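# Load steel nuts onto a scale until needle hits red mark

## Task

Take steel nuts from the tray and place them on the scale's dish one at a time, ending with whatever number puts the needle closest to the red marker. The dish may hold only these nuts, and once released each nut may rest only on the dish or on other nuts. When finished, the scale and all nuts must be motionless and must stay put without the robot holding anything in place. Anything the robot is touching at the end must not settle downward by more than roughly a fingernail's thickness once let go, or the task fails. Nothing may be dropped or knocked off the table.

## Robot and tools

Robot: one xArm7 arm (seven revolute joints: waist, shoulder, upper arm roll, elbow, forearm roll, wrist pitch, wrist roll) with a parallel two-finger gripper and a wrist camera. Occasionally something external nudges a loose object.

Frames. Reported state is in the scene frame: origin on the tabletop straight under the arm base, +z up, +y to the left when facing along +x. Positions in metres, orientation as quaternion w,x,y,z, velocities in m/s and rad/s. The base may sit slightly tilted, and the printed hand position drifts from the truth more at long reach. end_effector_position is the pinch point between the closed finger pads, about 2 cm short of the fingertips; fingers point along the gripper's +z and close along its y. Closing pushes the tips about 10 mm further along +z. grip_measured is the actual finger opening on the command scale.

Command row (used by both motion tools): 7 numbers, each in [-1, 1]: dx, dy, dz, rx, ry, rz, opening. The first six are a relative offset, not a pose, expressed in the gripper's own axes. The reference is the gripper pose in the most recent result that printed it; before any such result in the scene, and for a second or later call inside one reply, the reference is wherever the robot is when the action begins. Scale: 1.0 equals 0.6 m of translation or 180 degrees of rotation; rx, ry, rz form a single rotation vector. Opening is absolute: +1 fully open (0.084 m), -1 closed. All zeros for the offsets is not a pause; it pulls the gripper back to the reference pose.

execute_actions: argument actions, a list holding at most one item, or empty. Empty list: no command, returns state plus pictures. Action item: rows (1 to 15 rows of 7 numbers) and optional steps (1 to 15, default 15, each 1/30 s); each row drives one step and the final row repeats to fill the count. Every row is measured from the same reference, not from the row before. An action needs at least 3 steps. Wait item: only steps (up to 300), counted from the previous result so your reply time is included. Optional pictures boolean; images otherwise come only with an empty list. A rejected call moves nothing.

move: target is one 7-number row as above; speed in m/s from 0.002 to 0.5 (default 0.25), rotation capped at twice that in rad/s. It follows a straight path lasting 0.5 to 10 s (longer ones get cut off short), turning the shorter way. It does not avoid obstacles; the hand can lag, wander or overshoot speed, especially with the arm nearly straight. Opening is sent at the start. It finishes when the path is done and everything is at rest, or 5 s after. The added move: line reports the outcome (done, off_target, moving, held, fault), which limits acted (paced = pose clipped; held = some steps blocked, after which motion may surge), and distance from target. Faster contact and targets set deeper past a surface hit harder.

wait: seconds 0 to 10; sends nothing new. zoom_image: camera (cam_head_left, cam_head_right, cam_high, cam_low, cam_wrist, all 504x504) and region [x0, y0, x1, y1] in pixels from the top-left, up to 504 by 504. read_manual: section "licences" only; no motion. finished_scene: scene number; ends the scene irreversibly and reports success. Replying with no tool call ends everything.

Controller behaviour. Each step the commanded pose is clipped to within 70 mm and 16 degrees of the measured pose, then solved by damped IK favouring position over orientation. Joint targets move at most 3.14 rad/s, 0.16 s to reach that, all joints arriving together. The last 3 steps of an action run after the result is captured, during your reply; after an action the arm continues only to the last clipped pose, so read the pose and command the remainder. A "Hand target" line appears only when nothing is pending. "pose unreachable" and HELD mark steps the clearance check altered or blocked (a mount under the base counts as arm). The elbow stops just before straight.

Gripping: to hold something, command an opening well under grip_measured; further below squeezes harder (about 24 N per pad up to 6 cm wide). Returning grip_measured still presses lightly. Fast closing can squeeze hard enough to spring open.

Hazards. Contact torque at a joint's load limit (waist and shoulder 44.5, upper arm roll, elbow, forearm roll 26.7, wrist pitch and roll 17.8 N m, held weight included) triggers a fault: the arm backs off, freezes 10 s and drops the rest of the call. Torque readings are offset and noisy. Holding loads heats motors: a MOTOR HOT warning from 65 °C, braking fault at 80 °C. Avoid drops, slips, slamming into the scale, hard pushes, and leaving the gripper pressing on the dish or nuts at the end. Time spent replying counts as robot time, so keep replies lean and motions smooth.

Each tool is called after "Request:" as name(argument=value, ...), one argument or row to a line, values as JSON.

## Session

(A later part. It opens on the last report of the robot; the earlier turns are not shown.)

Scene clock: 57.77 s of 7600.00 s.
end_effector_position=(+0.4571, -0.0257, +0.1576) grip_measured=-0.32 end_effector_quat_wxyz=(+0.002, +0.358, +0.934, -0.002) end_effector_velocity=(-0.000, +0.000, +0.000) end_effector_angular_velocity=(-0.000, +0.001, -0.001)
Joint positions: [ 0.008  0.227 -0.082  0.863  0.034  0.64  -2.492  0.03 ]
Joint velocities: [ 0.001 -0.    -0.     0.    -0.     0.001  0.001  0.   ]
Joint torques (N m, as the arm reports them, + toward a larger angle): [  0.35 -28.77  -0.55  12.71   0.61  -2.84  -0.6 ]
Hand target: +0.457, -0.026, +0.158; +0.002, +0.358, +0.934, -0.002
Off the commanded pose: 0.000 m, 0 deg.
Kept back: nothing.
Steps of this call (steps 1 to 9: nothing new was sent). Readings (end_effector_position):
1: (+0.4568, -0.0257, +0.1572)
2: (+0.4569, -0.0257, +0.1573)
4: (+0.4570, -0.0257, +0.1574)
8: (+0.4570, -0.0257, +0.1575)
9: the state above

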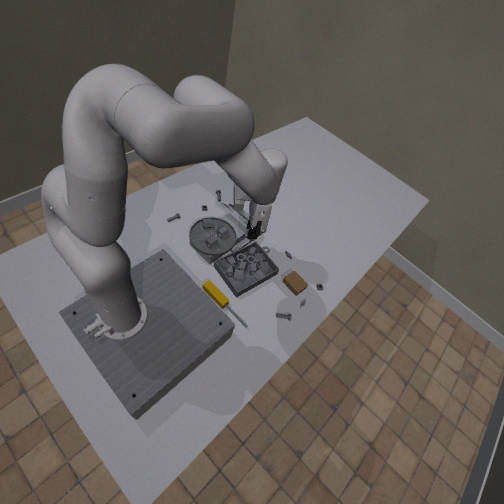

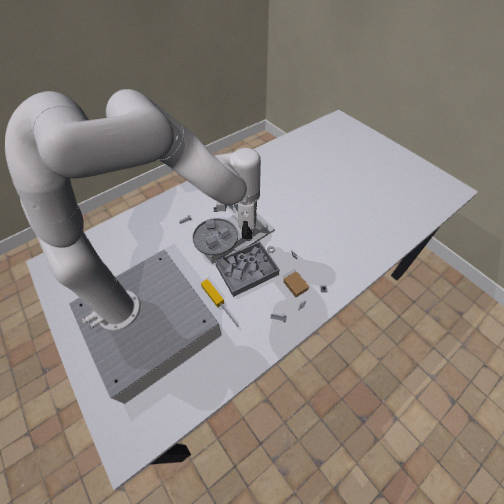

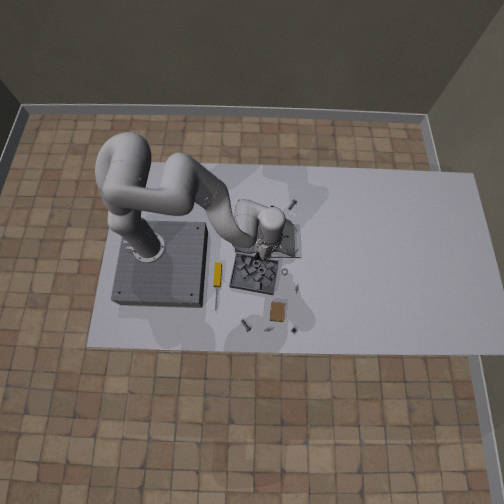

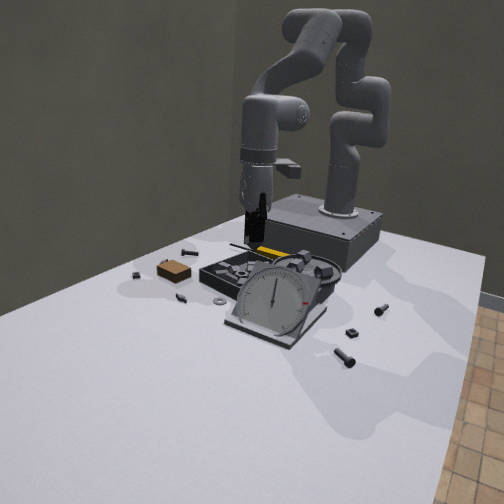

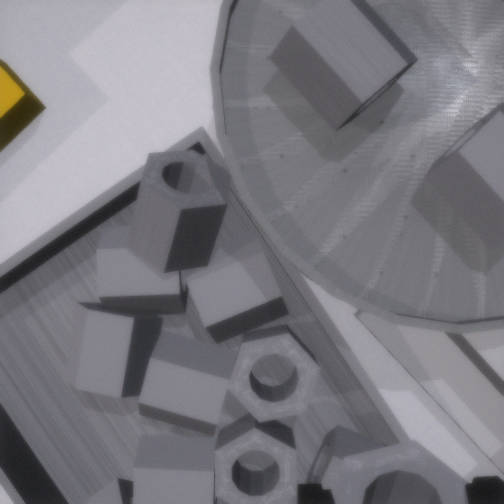

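Request:
move(
  target=[0.274,0.062,-0.02,0,0,0,-1],
  speed=0.15,
)

Request:
move(
  target=[0,0,0.065,0,0,0,-1],
  speed=0.04,
)

Scene clock: 59.53 s of 7600.00 s.
end_effector_position=(+0.3596, +0.1119, +0.1690) grip_measured=-0.32 end_effector_quat_wxyz=(+0.001, +0.358, +0.934, -0.001) end_effector_velocity=(-0.002, +0.002, -0.000) end_effector_angular_velocity=(-0.003, +0.001, +0.004)
Joint positions: [ 0.208 -0.035  0.074  0.572  0.013  0.608 -2.121  0.03 ]
Joint velocities: [ 0.004 -0.003  0.003 -0.004 -0.004  0.001  0.006  0.   ]
Joint torques (N m, as the arm reports them, + toward a larger angle): [  0.37 -20.63   0.08  12.45   0.24  -2.85  -0.71]
Hand target: +0.359, +0.112, +0.169; +0.001, +0.358, +0.934, -0.001
Off the commanded pose: 0.000 m, 0 deg.
Kept back: nothing.
move: done

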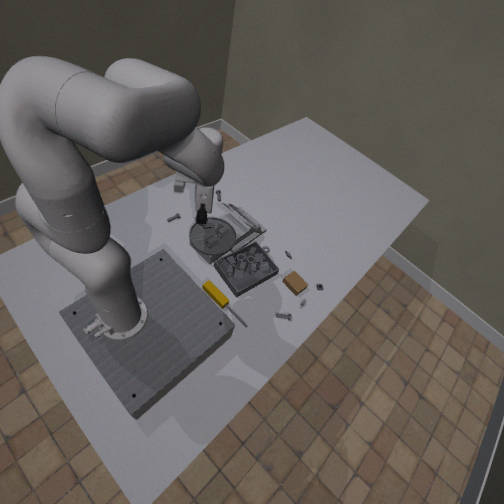

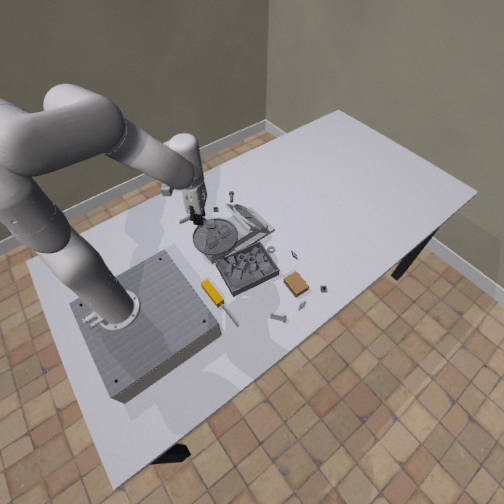

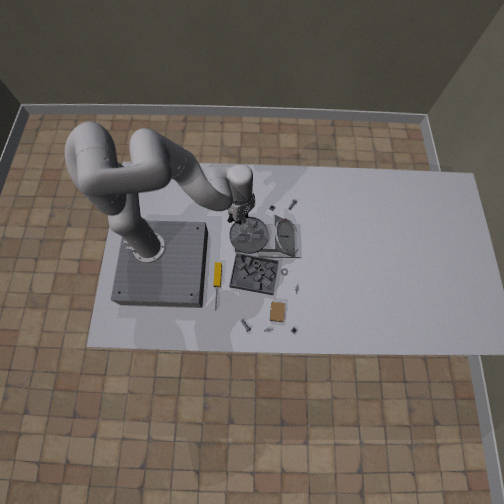

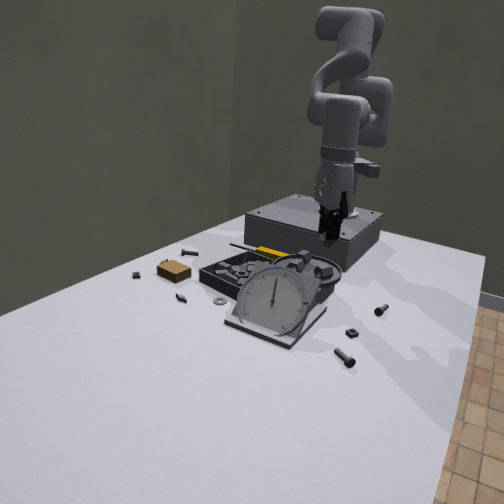

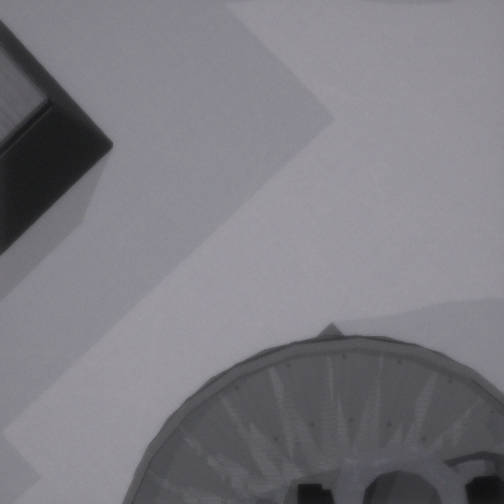

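Scene clock: 60.83 s of 7600.00 s.
end_effector_position=(+0.3597, +0.1118, +0.1301) grip_measured=-0.32 end_effector_quat_wxyz=(+0.002, +0.358, +0.934, -0.001) end_effector_velocity=(+0.000, -0.001, -0.001) end_effector_angular_velocity=(-0.001, -0.000, +0.000)
Joint positions: [ 0.208  0.081  0.073  0.554 -0.002  0.476 -2.11   0.03 ]
Joint velocities: [-0.001  0.002 -0.     0.    -0.002 -0.002 -0.     0.   ]
Joint torques (N m, as the arm reports them, + toward a larger angle): [ -0.1  -22.33   0.37  11.1    0.45  -2.84  -0.52]
Hand target: +0.360, +0.112, +0.130; +0.001, +0.358, +0.934, -0.001
Off the commanded pose: 0.000 m, 0 deg.
Kept back: nothing.
move: done

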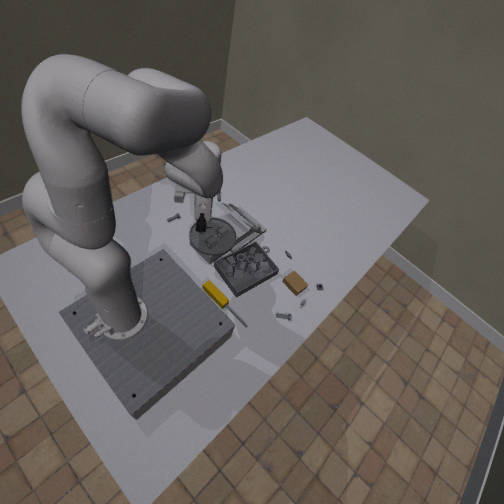

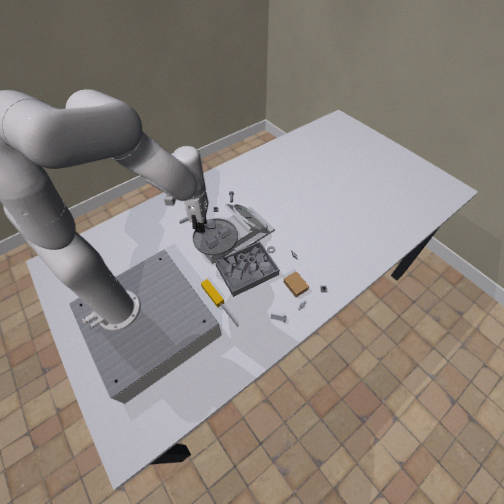

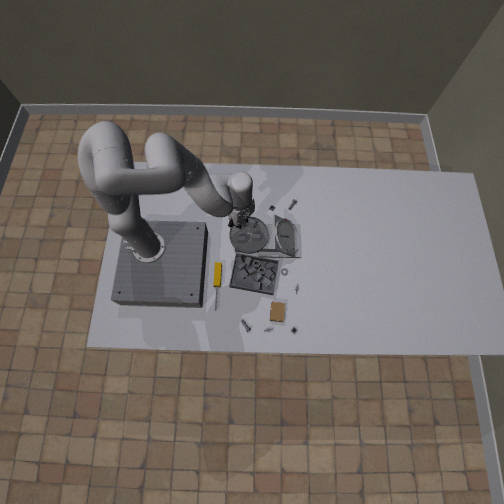

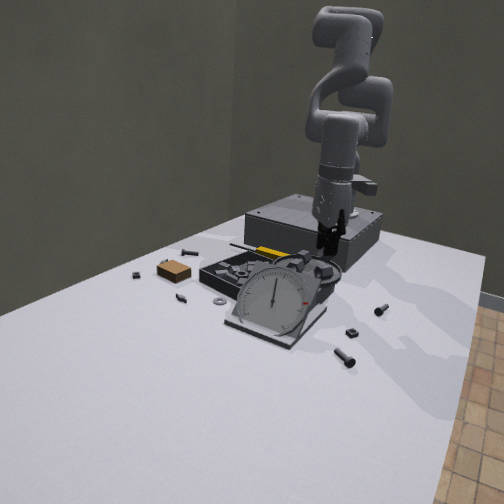

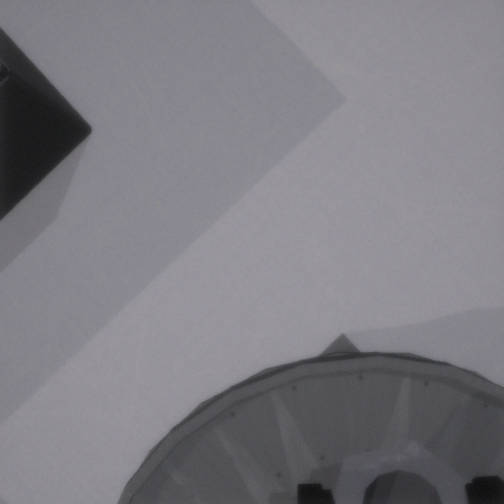

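Request:
zoom_image(
  camera="cam_low",
  region=[240,200,400,360],
)

Region (240, 200, 400, 360) of cam_low's 504x504 image, scaled by 3.150, with more detail than that image has.

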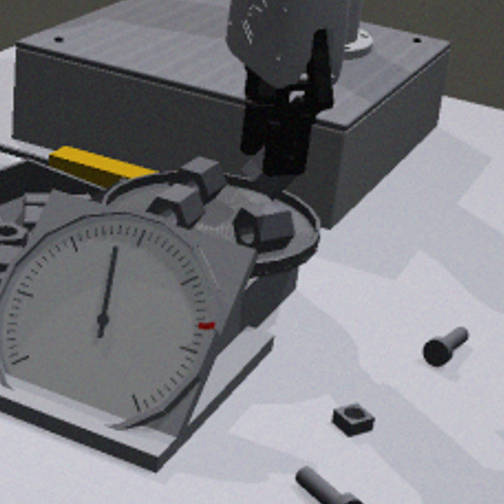

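Request:
move(
  target=[0,0,0.025,0,0,0,-1],
  speed=0.02,
)

Request:
zoom_image(
  camera="cam_low",
  region=[240,200,400,360],
)

Scene clock: 62.07 s of 7600.00 s.
end_effector_position=(+0.3597, +0.1117, +0.1152) grip_measured=-0.32 end_effector_quat_wxyz=(+0.002, +0.358, +0.934, -0.001) end_effector_velocity=(+0.002, +0.001, +0.000) end_effector_angular_velocity=(+0.001, -0.005, +0.001)
Joint positions: [ 0.209  0.129  0.071  0.552 -0.01   0.425 -2.104  0.03 ]
Joint velocities: [ 0.001  0.002 -0.     0.002 -0.002 -0.005  0.001 -0.   ]
Joint torques (N m, as the arm reports them, + toward a larger angle): [  0.31 -22.92   0.37  10.61   0.42  -2.88  -0.55]
Hand target: +0.360, +0.112, +0.115; +0.002, +0.358, +0.934, -0.001
Off the commanded pose: 0.000 m, 0 deg.
Kept back: nothing.
move: done

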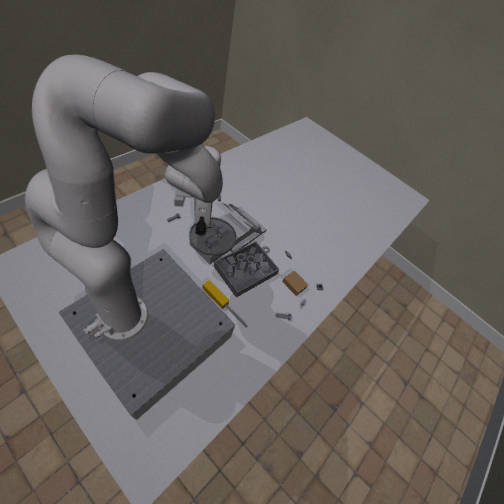

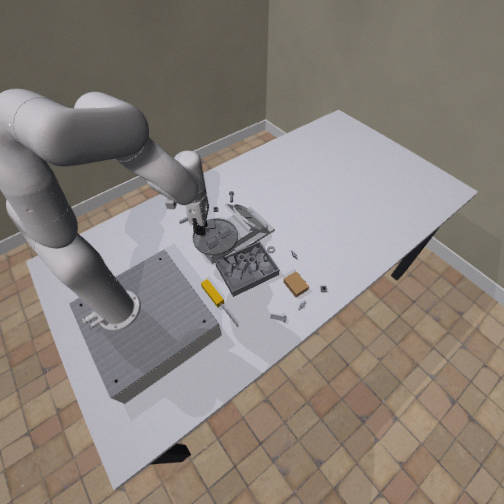

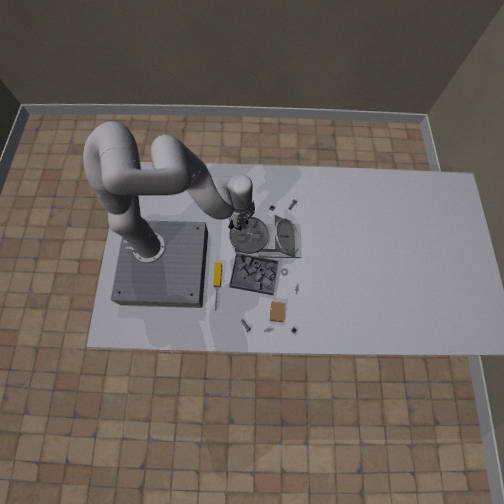

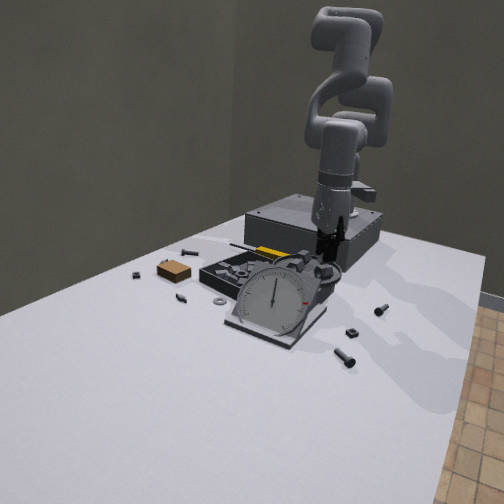

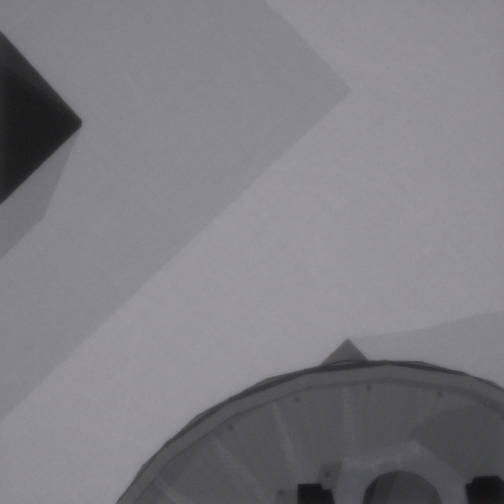

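Region (240, 200, 400, 360) of cam_low's 504x504 image, scaled by 3.150, with more detail than that image has.

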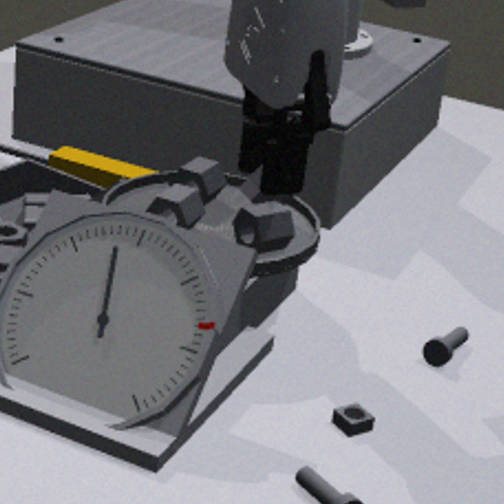

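Request:
move(
  target=[0,0,0.017,0,0,0,-1],
  speed=0.015,
)

Request:
zoom_image(
  camera="cam_low",
  region=[240,200,400,360],
)

Scene clock: 63.20 s of 7600.00 s.
end_effector_position=(+0.3601, +0.1118, +0.1055) grip_measured=-0.32 end_effector_quat_wxyz=(+0.002, +0.358, +0.934, -0.001) end_effector_velocity=(-0.000, -0.000, -0.002) end_effector_angular_velocity=(-0.000, +0.001, -0.001)
Joint positions: [ 0.21   0.162  0.069  0.553 -0.016  0.392 -2.099  0.03 ]
Joint velocities: [ 0.     0.007 -0.001 -0.    -0.001 -0.007  0.001  0.   ]
Joint torques (N m, as the arm reports them, + toward a larger angle): [  0.   -18.31   0.3    9.42   0.52  -3.55  -0.56]
Hand target: +0.360, +0.112, +0.105; +0.002, +0.358, +0.934, -0.001
Off the commanded pose: 0.001 m, 0 deg.
Kept back: nothing.
move: done

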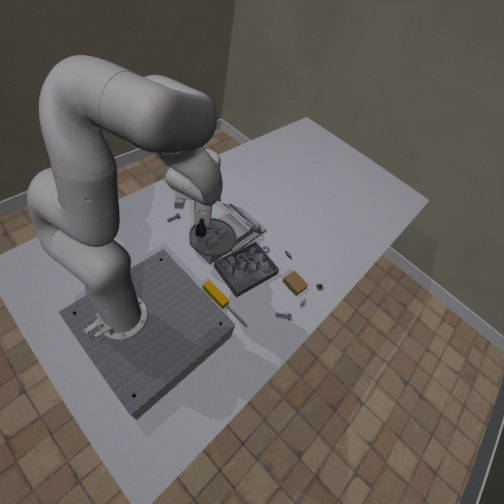

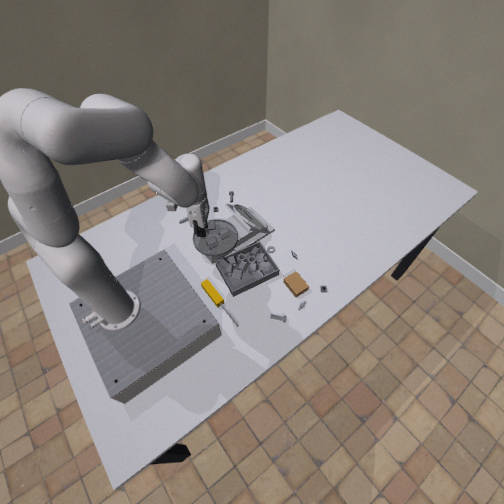

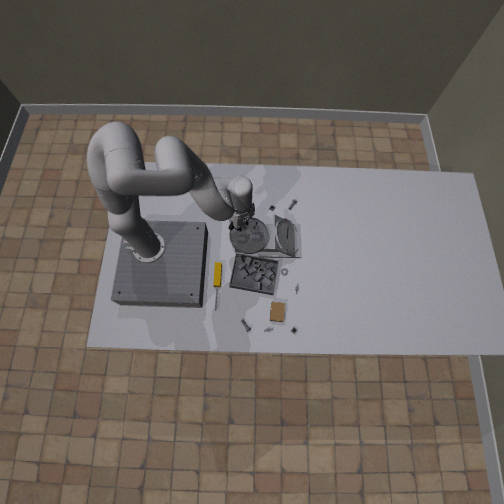

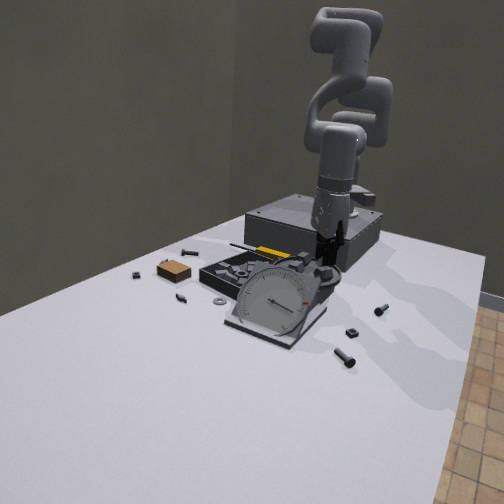

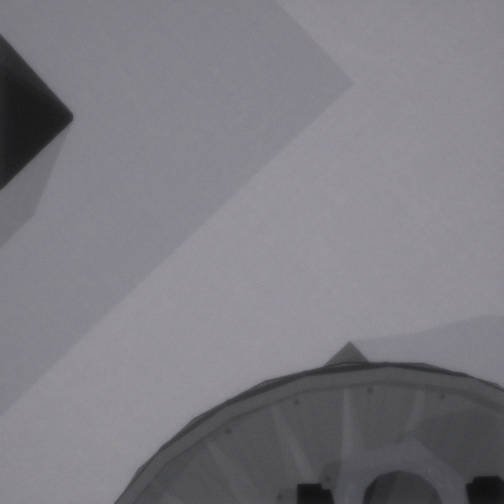

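Region (240, 200, 400, 360) of cam_low's 504x504 image, scaled by 3.150, with more detail than that image has.

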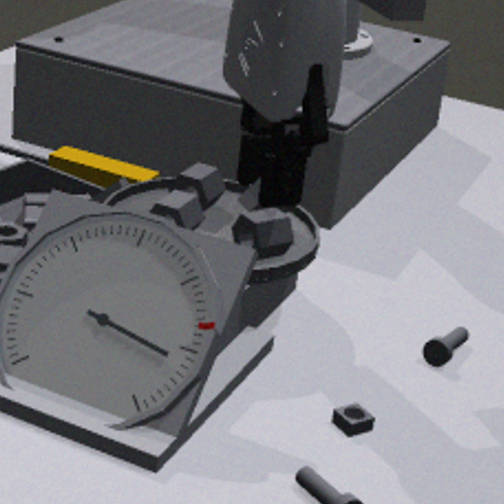

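Contact; release and lift.

Request:
move(
  target=[0,0,-0.004,0,0,0,0.05],
  speed=0.02,
)

Request:
move(
  target=[0,0,-0.1,0,0,0,0.1],
  speed=0.1,
)

Request:
move(
  target=[-0.29,-0.13,-0.06,0,0,0,0.1],
)

Scene clock: 69.67 s of 7600.00 s.
end_effector_position=(+0.3601, +0.1118, +0.1078) grip_measured=+0.04 end_effector_quat_wxyz=(+0.002, +0.358, +0.934, -0.001) end_effector_velocity=(-0.000, +0.000, +0.000) end_effector_angular_velocity=(-0.000, +0.000, +0.003)
Joint positions: [ 0.21   0.154  0.069  0.553 -0.015  0.4   -2.1    0.046]
Joint velocities: [ 0.001 -0.001  0.    -0.001 -0.     0.001 -0.001 -0.   ]
Joint torques (N m, as the arm reports them, + toward a larger angle): [  0.67 -22.7    0.37  10.28   0.44  -2.54  -0.54]
Hand target: +0.360, +0.112, +0.108; +0.002, +0.358, +0.934, -0.001
Off the commanded pose: 0.000 m, 0 deg.
Kept back: nothing.
move: done

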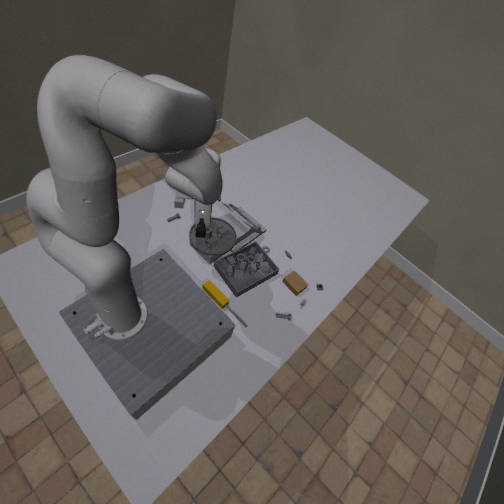

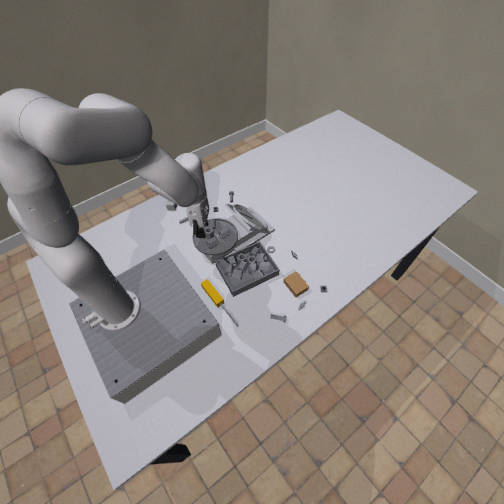

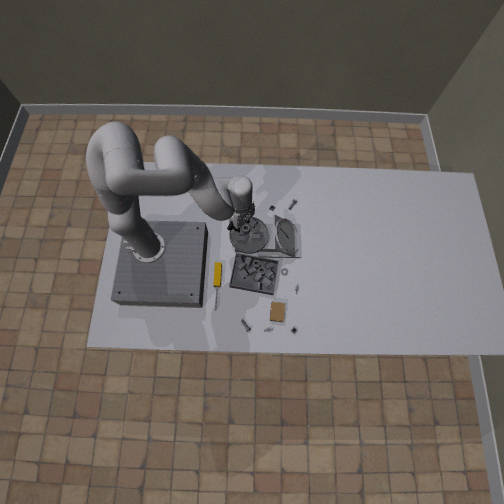

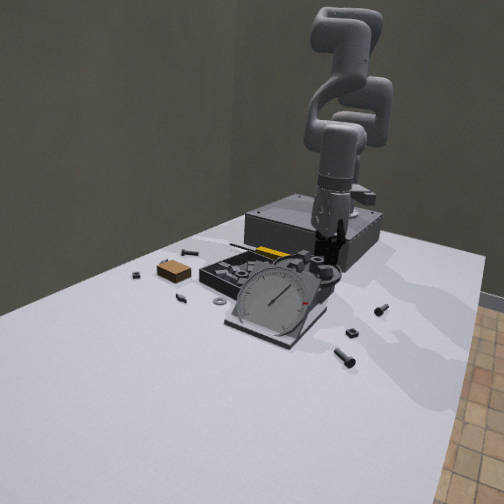

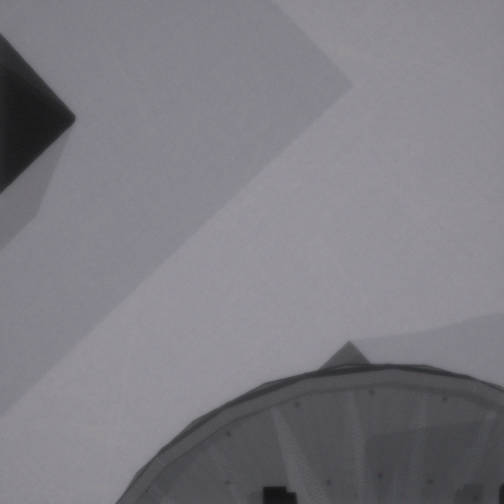

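Scene clock: 70.67 s of 7600.00 s.
end_effector_position=(+0.3597, +0.1120, +0.1675) grip_measured=+0.09 end_effector_quat_wxyz=(+0.002, +0.358, +0.934, -0.001) end_effector_velocity=(+0.000, +0.000, +0.002) end_effector_angular_velocity=(+0.001, -0.000, -0.000)
Joint positions: [ 0.208 -0.03   0.074  0.571  0.012  0.603 -2.12   0.048]
Joint velocities: [ 0.001 -0.005 -0.001  0.003  0.002  0.007 -0.001  0.   ]
Joint torques (N m, as the arm reports them, + toward a larger angle): [  0.27 -20.02   0.54  12.05   0.64  -2.73  -0.75]
Hand target: +0.360, +0.112, +0.168; +0.002, +0.358, +0.934, -0.001
Off the commanded pose: 0.000 m, 0 deg.
Kept back: nothing.
move: done

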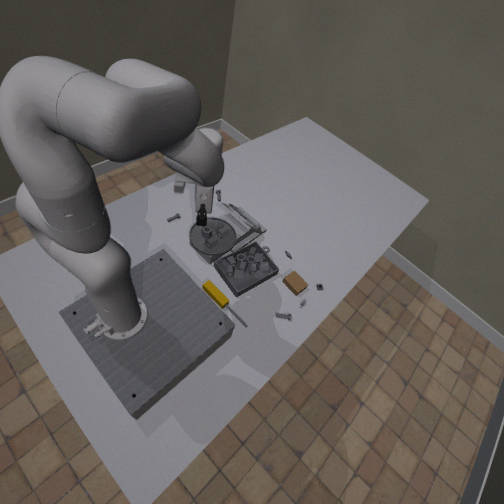

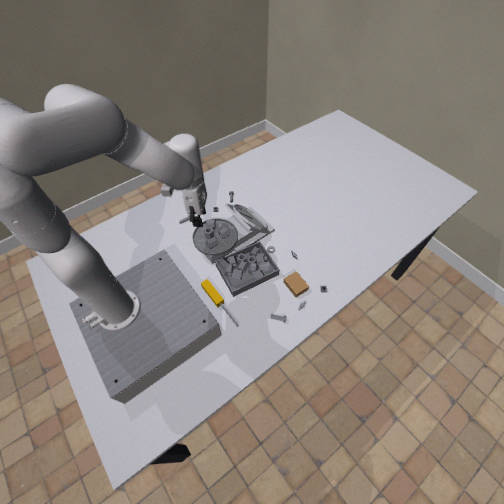

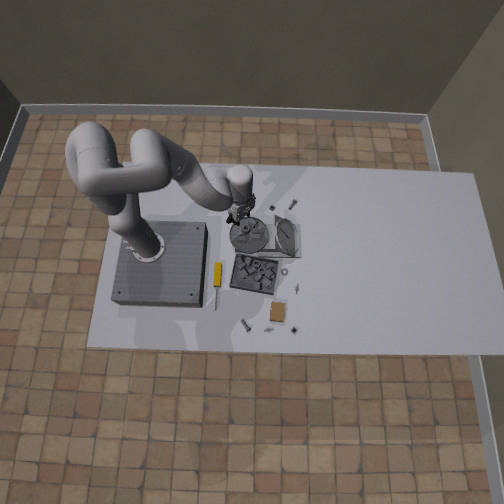

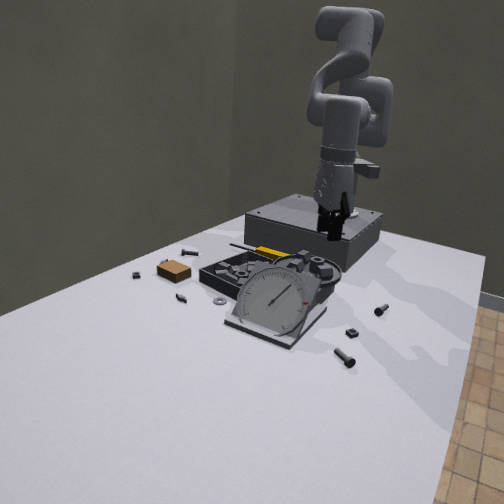

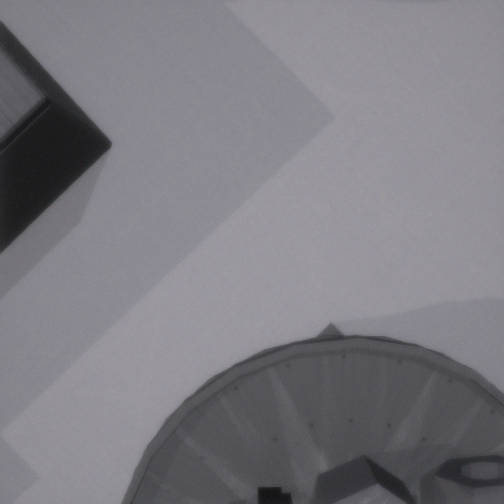

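Scene clock: 71.90 s of 7600.00 s.
end_effector_position=(+0.4369, -0.0619, +0.2041) grip_measured=+0.09 end_effector_quat_wxyz=(+0.002, +0.357, +0.934, -0.002) end_effector_velocity=(+0.003, -0.006, +0.002) end_effector_angular_velocity=(+0.002, -0.003, -0.010)
Joint positions: [-0.013  0.082 -0.147  0.834  0.019  0.756 -2.568  0.048]
Joint velocities: [-0.007  0.005 -0.007  0.012  0.006  0.004 -0.008 -0.   ]
Joint torques (N m, as the arm reports them, + toward a larger angle): [  0.04 -25.05  -0.02  12.72   0.41  -2.77  -0.61]
Hand target: +0.437, -0.063, +0.204; +0.002, +0.358, +0.934, -0.002
Off the commanded pose: 0.000 m, 0 deg.
Kept back: nothing.
move: done

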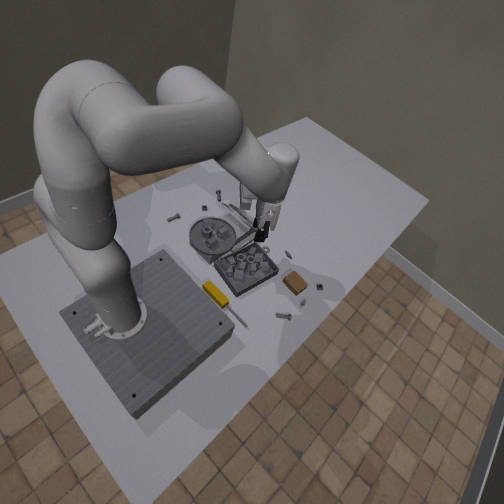

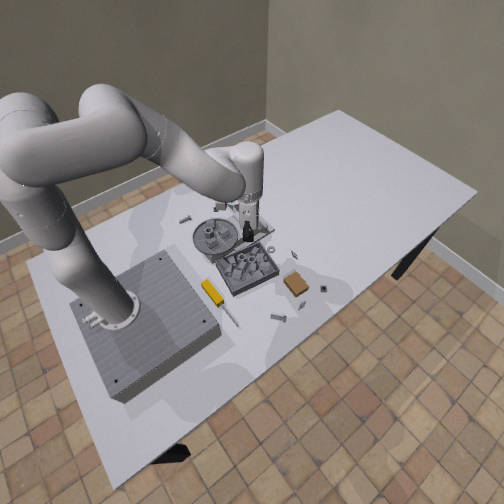

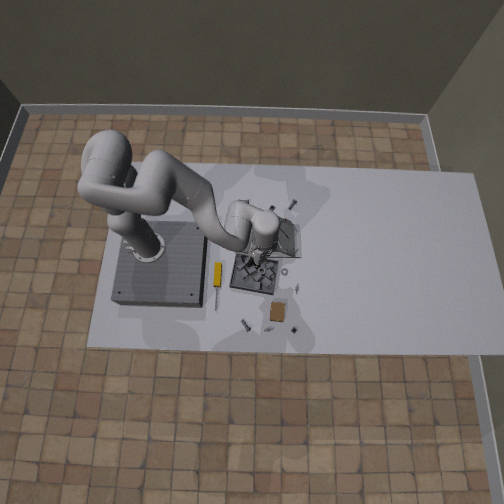

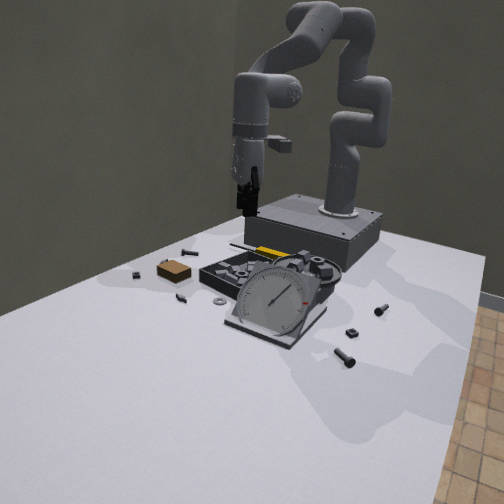

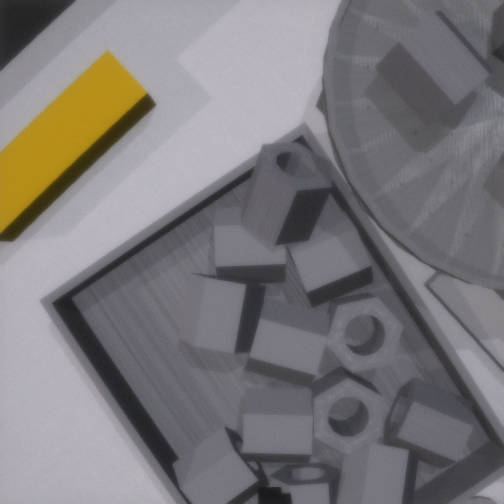

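Request:
move(
  target=[0.166,-0.0275,0.17,0,0,0,0.15],
  speed=0.15,
)

Scene clock: 73.53 s of 7600.00 s.
end_effector_position=(+0.3523, -0.0084, +0.1022) grip_measured=+0.14 end_effector_quat_wxyz=(+0.002, +0.358, +0.934, -0.002) end_effector_velocity=(-0.003, +0.001, -0.003) end_effector_angular_velocity=(-0.001, +0.003, +0.002)
Joint positions: [ 0.053  0.118 -0.088  0.468  0.036  0.353 -2.462  0.05 ]
Joint velocities: [ 0.002  0.005  0.002 -0.008 -0.    -0.009  0.002 -0.   ]
Joint torques (N m, as the arm reports them, + toward a larger angle): [  0.13 -21.35  -0.12   9.63   0.55  -2.83  -0.53]
Hand target: +0.352, -0.008, +0.102; +0.002, +0.357, +0.934, -0.002
Off the commanded pose: 0.001 m, 0 deg.
Kept back: nothing.
move: done

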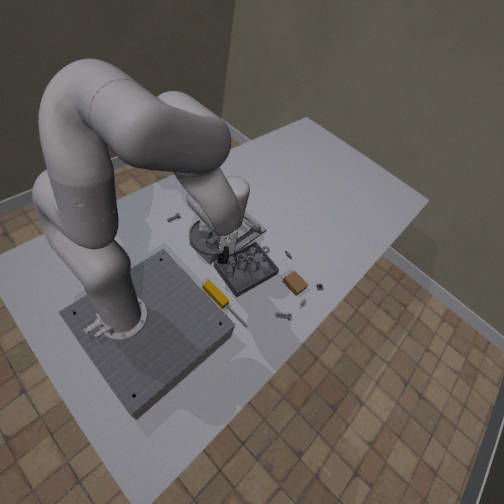

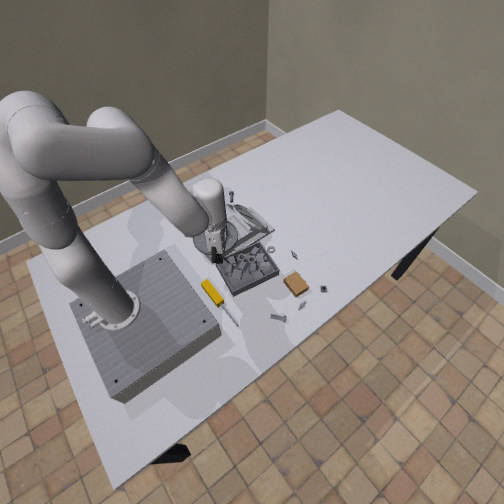

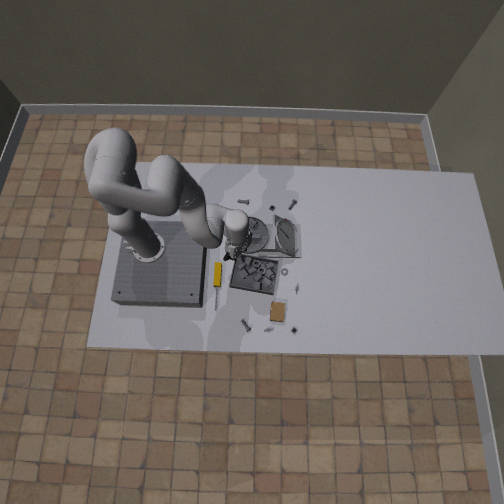

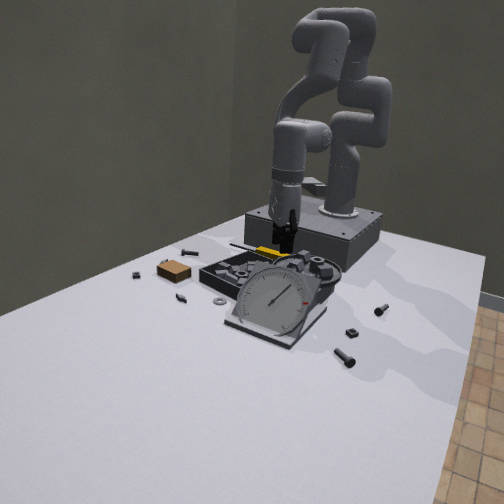

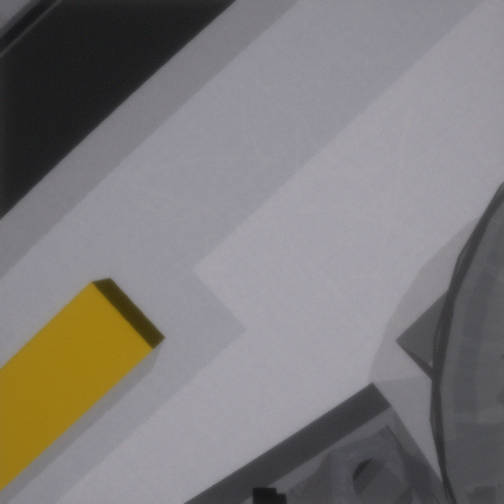

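Request:
move(
  target=[-0.08,0.08,-0.13,0,0,0,0.15],
  speed=0.15,
)

Scene clock: 74.83 s of 7600.00 s.
end_effector_position=(+0.4192, -0.0042, +0.1796) grip_measured=+0.14 end_effector_quat_wxyz=(+0.002, +0.358, +0.934, -0.002) end_effector_velocity=(+0.003, +0.000, +0.003) end_effector_angular_velocity=(-0.000, -0.001, +0.002)
Joint positions: [ 0.06   0.068 -0.089  0.732  0.014  0.668 -2.433  0.05 ]
Joint velocities: [ 0.001  0.002 -0.     0.012 -0.001  0.009 -0.001 -0.   ]
Joint torques (N m, as the arm reports them, + toward a larger angle): [  0.57 -23.97   0.09  12.52   0.6   -2.77  -0.67]
Hand target: +0.420, -0.004, +0.180; +0.002, +0.358, +0.934, -0.002
Off the commanded pose: 0.001 m, 0 deg.
Kept back: nothing.
move: done

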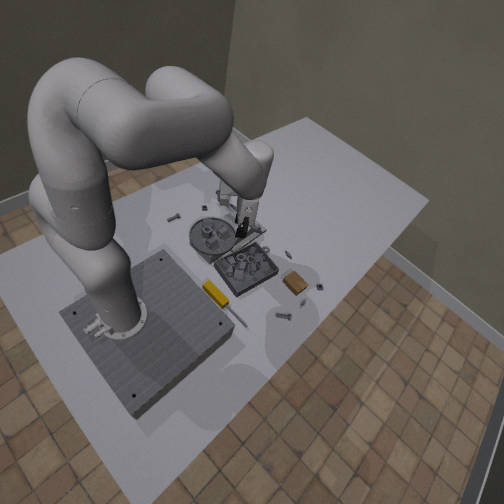

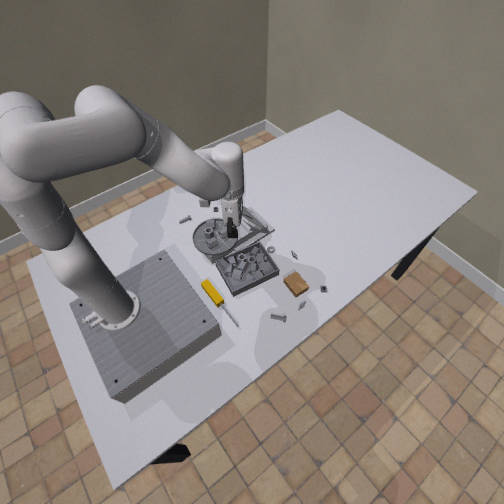

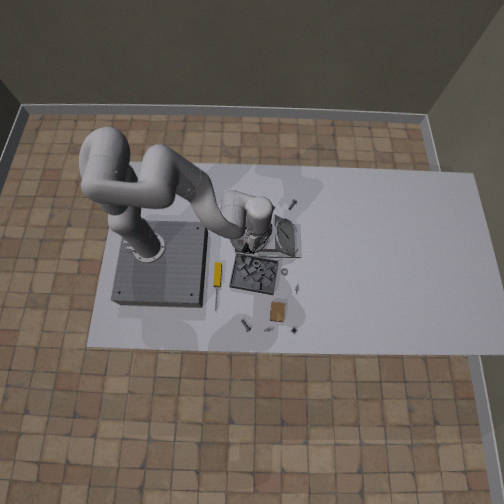

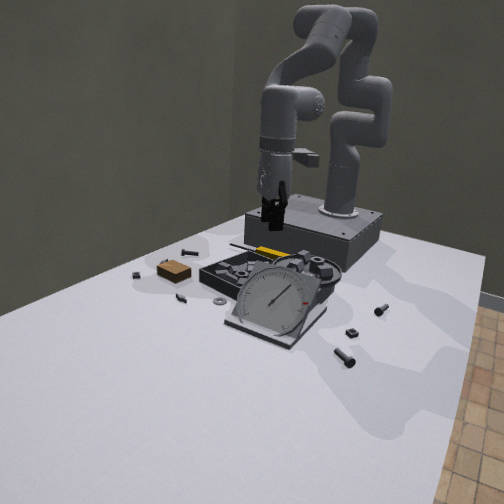

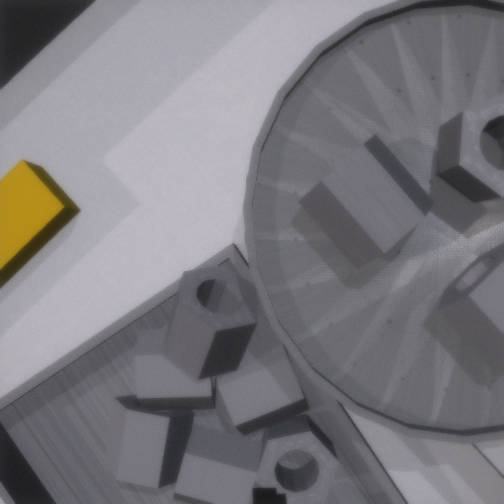

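Request:
move(
  target=[-0.095,0.022,0.05,0,0,0,0.15],
  speed=0.15,
)

Scene clock: 75.97 s of 7600.00 s.
end_effector_position=(+0.4704, -0.0324, +0.1498) grip_measured=+0.14 end_effector_quat_wxyz=(+0.002, +0.357, +0.934, -0.002) end_effector_velocity=(+0.001, -0.001, -0.001) end_effector_angular_velocity=(+0.002, +0.002, -0.004)
Joint positions: [ 0.019  0.282 -0.106  0.913  0.053  0.637 -2.519  0.05 ]
Joint velocities: [-0.003  0.004  0.     0.004  0.003  0.001 -0.001 -0.   ]
Joint torques (N m, as the arm reports them, + toward a larger angle): [  0.23 -29.33  -0.64  12.01   0.54  -2.82  -0.64]
Hand target: +0.470, -0.033, +0.150; +0.002, +0.358, +0.934, -0.002
Off the commanded pose: 0.000 m, 0 deg.
Kept back: nothing.
move: done

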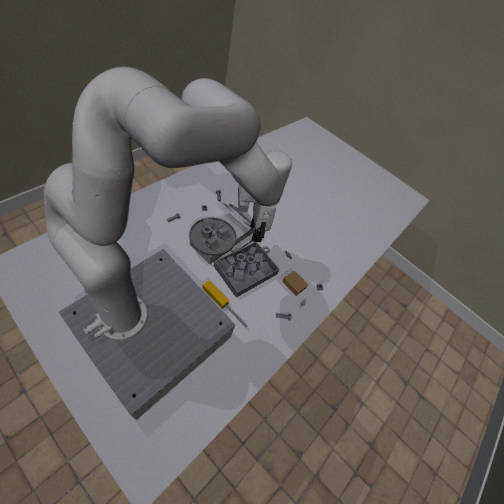

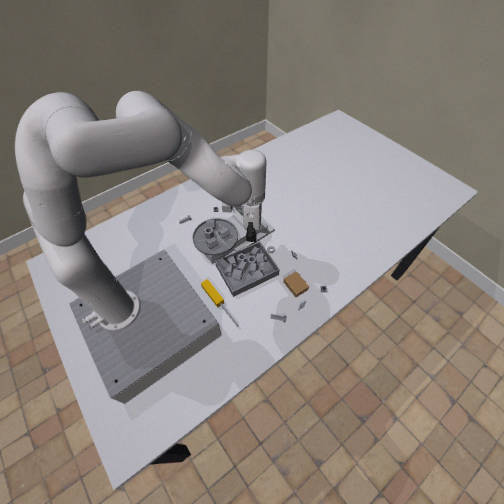

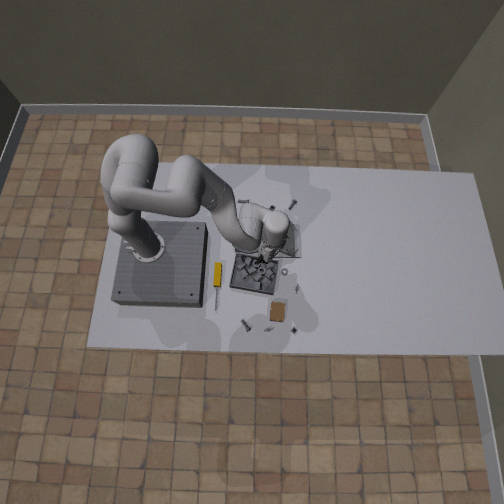

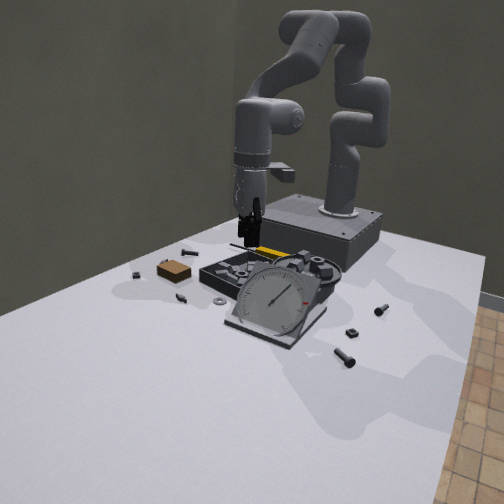

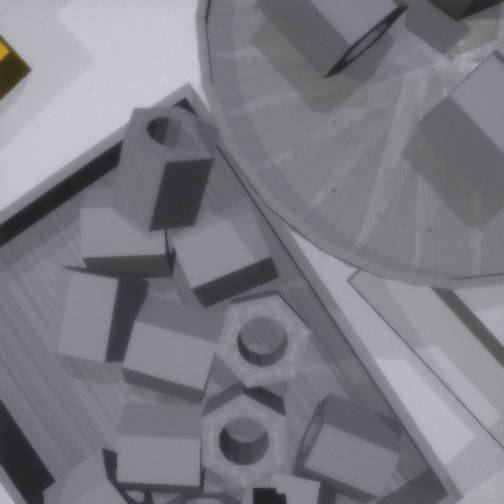

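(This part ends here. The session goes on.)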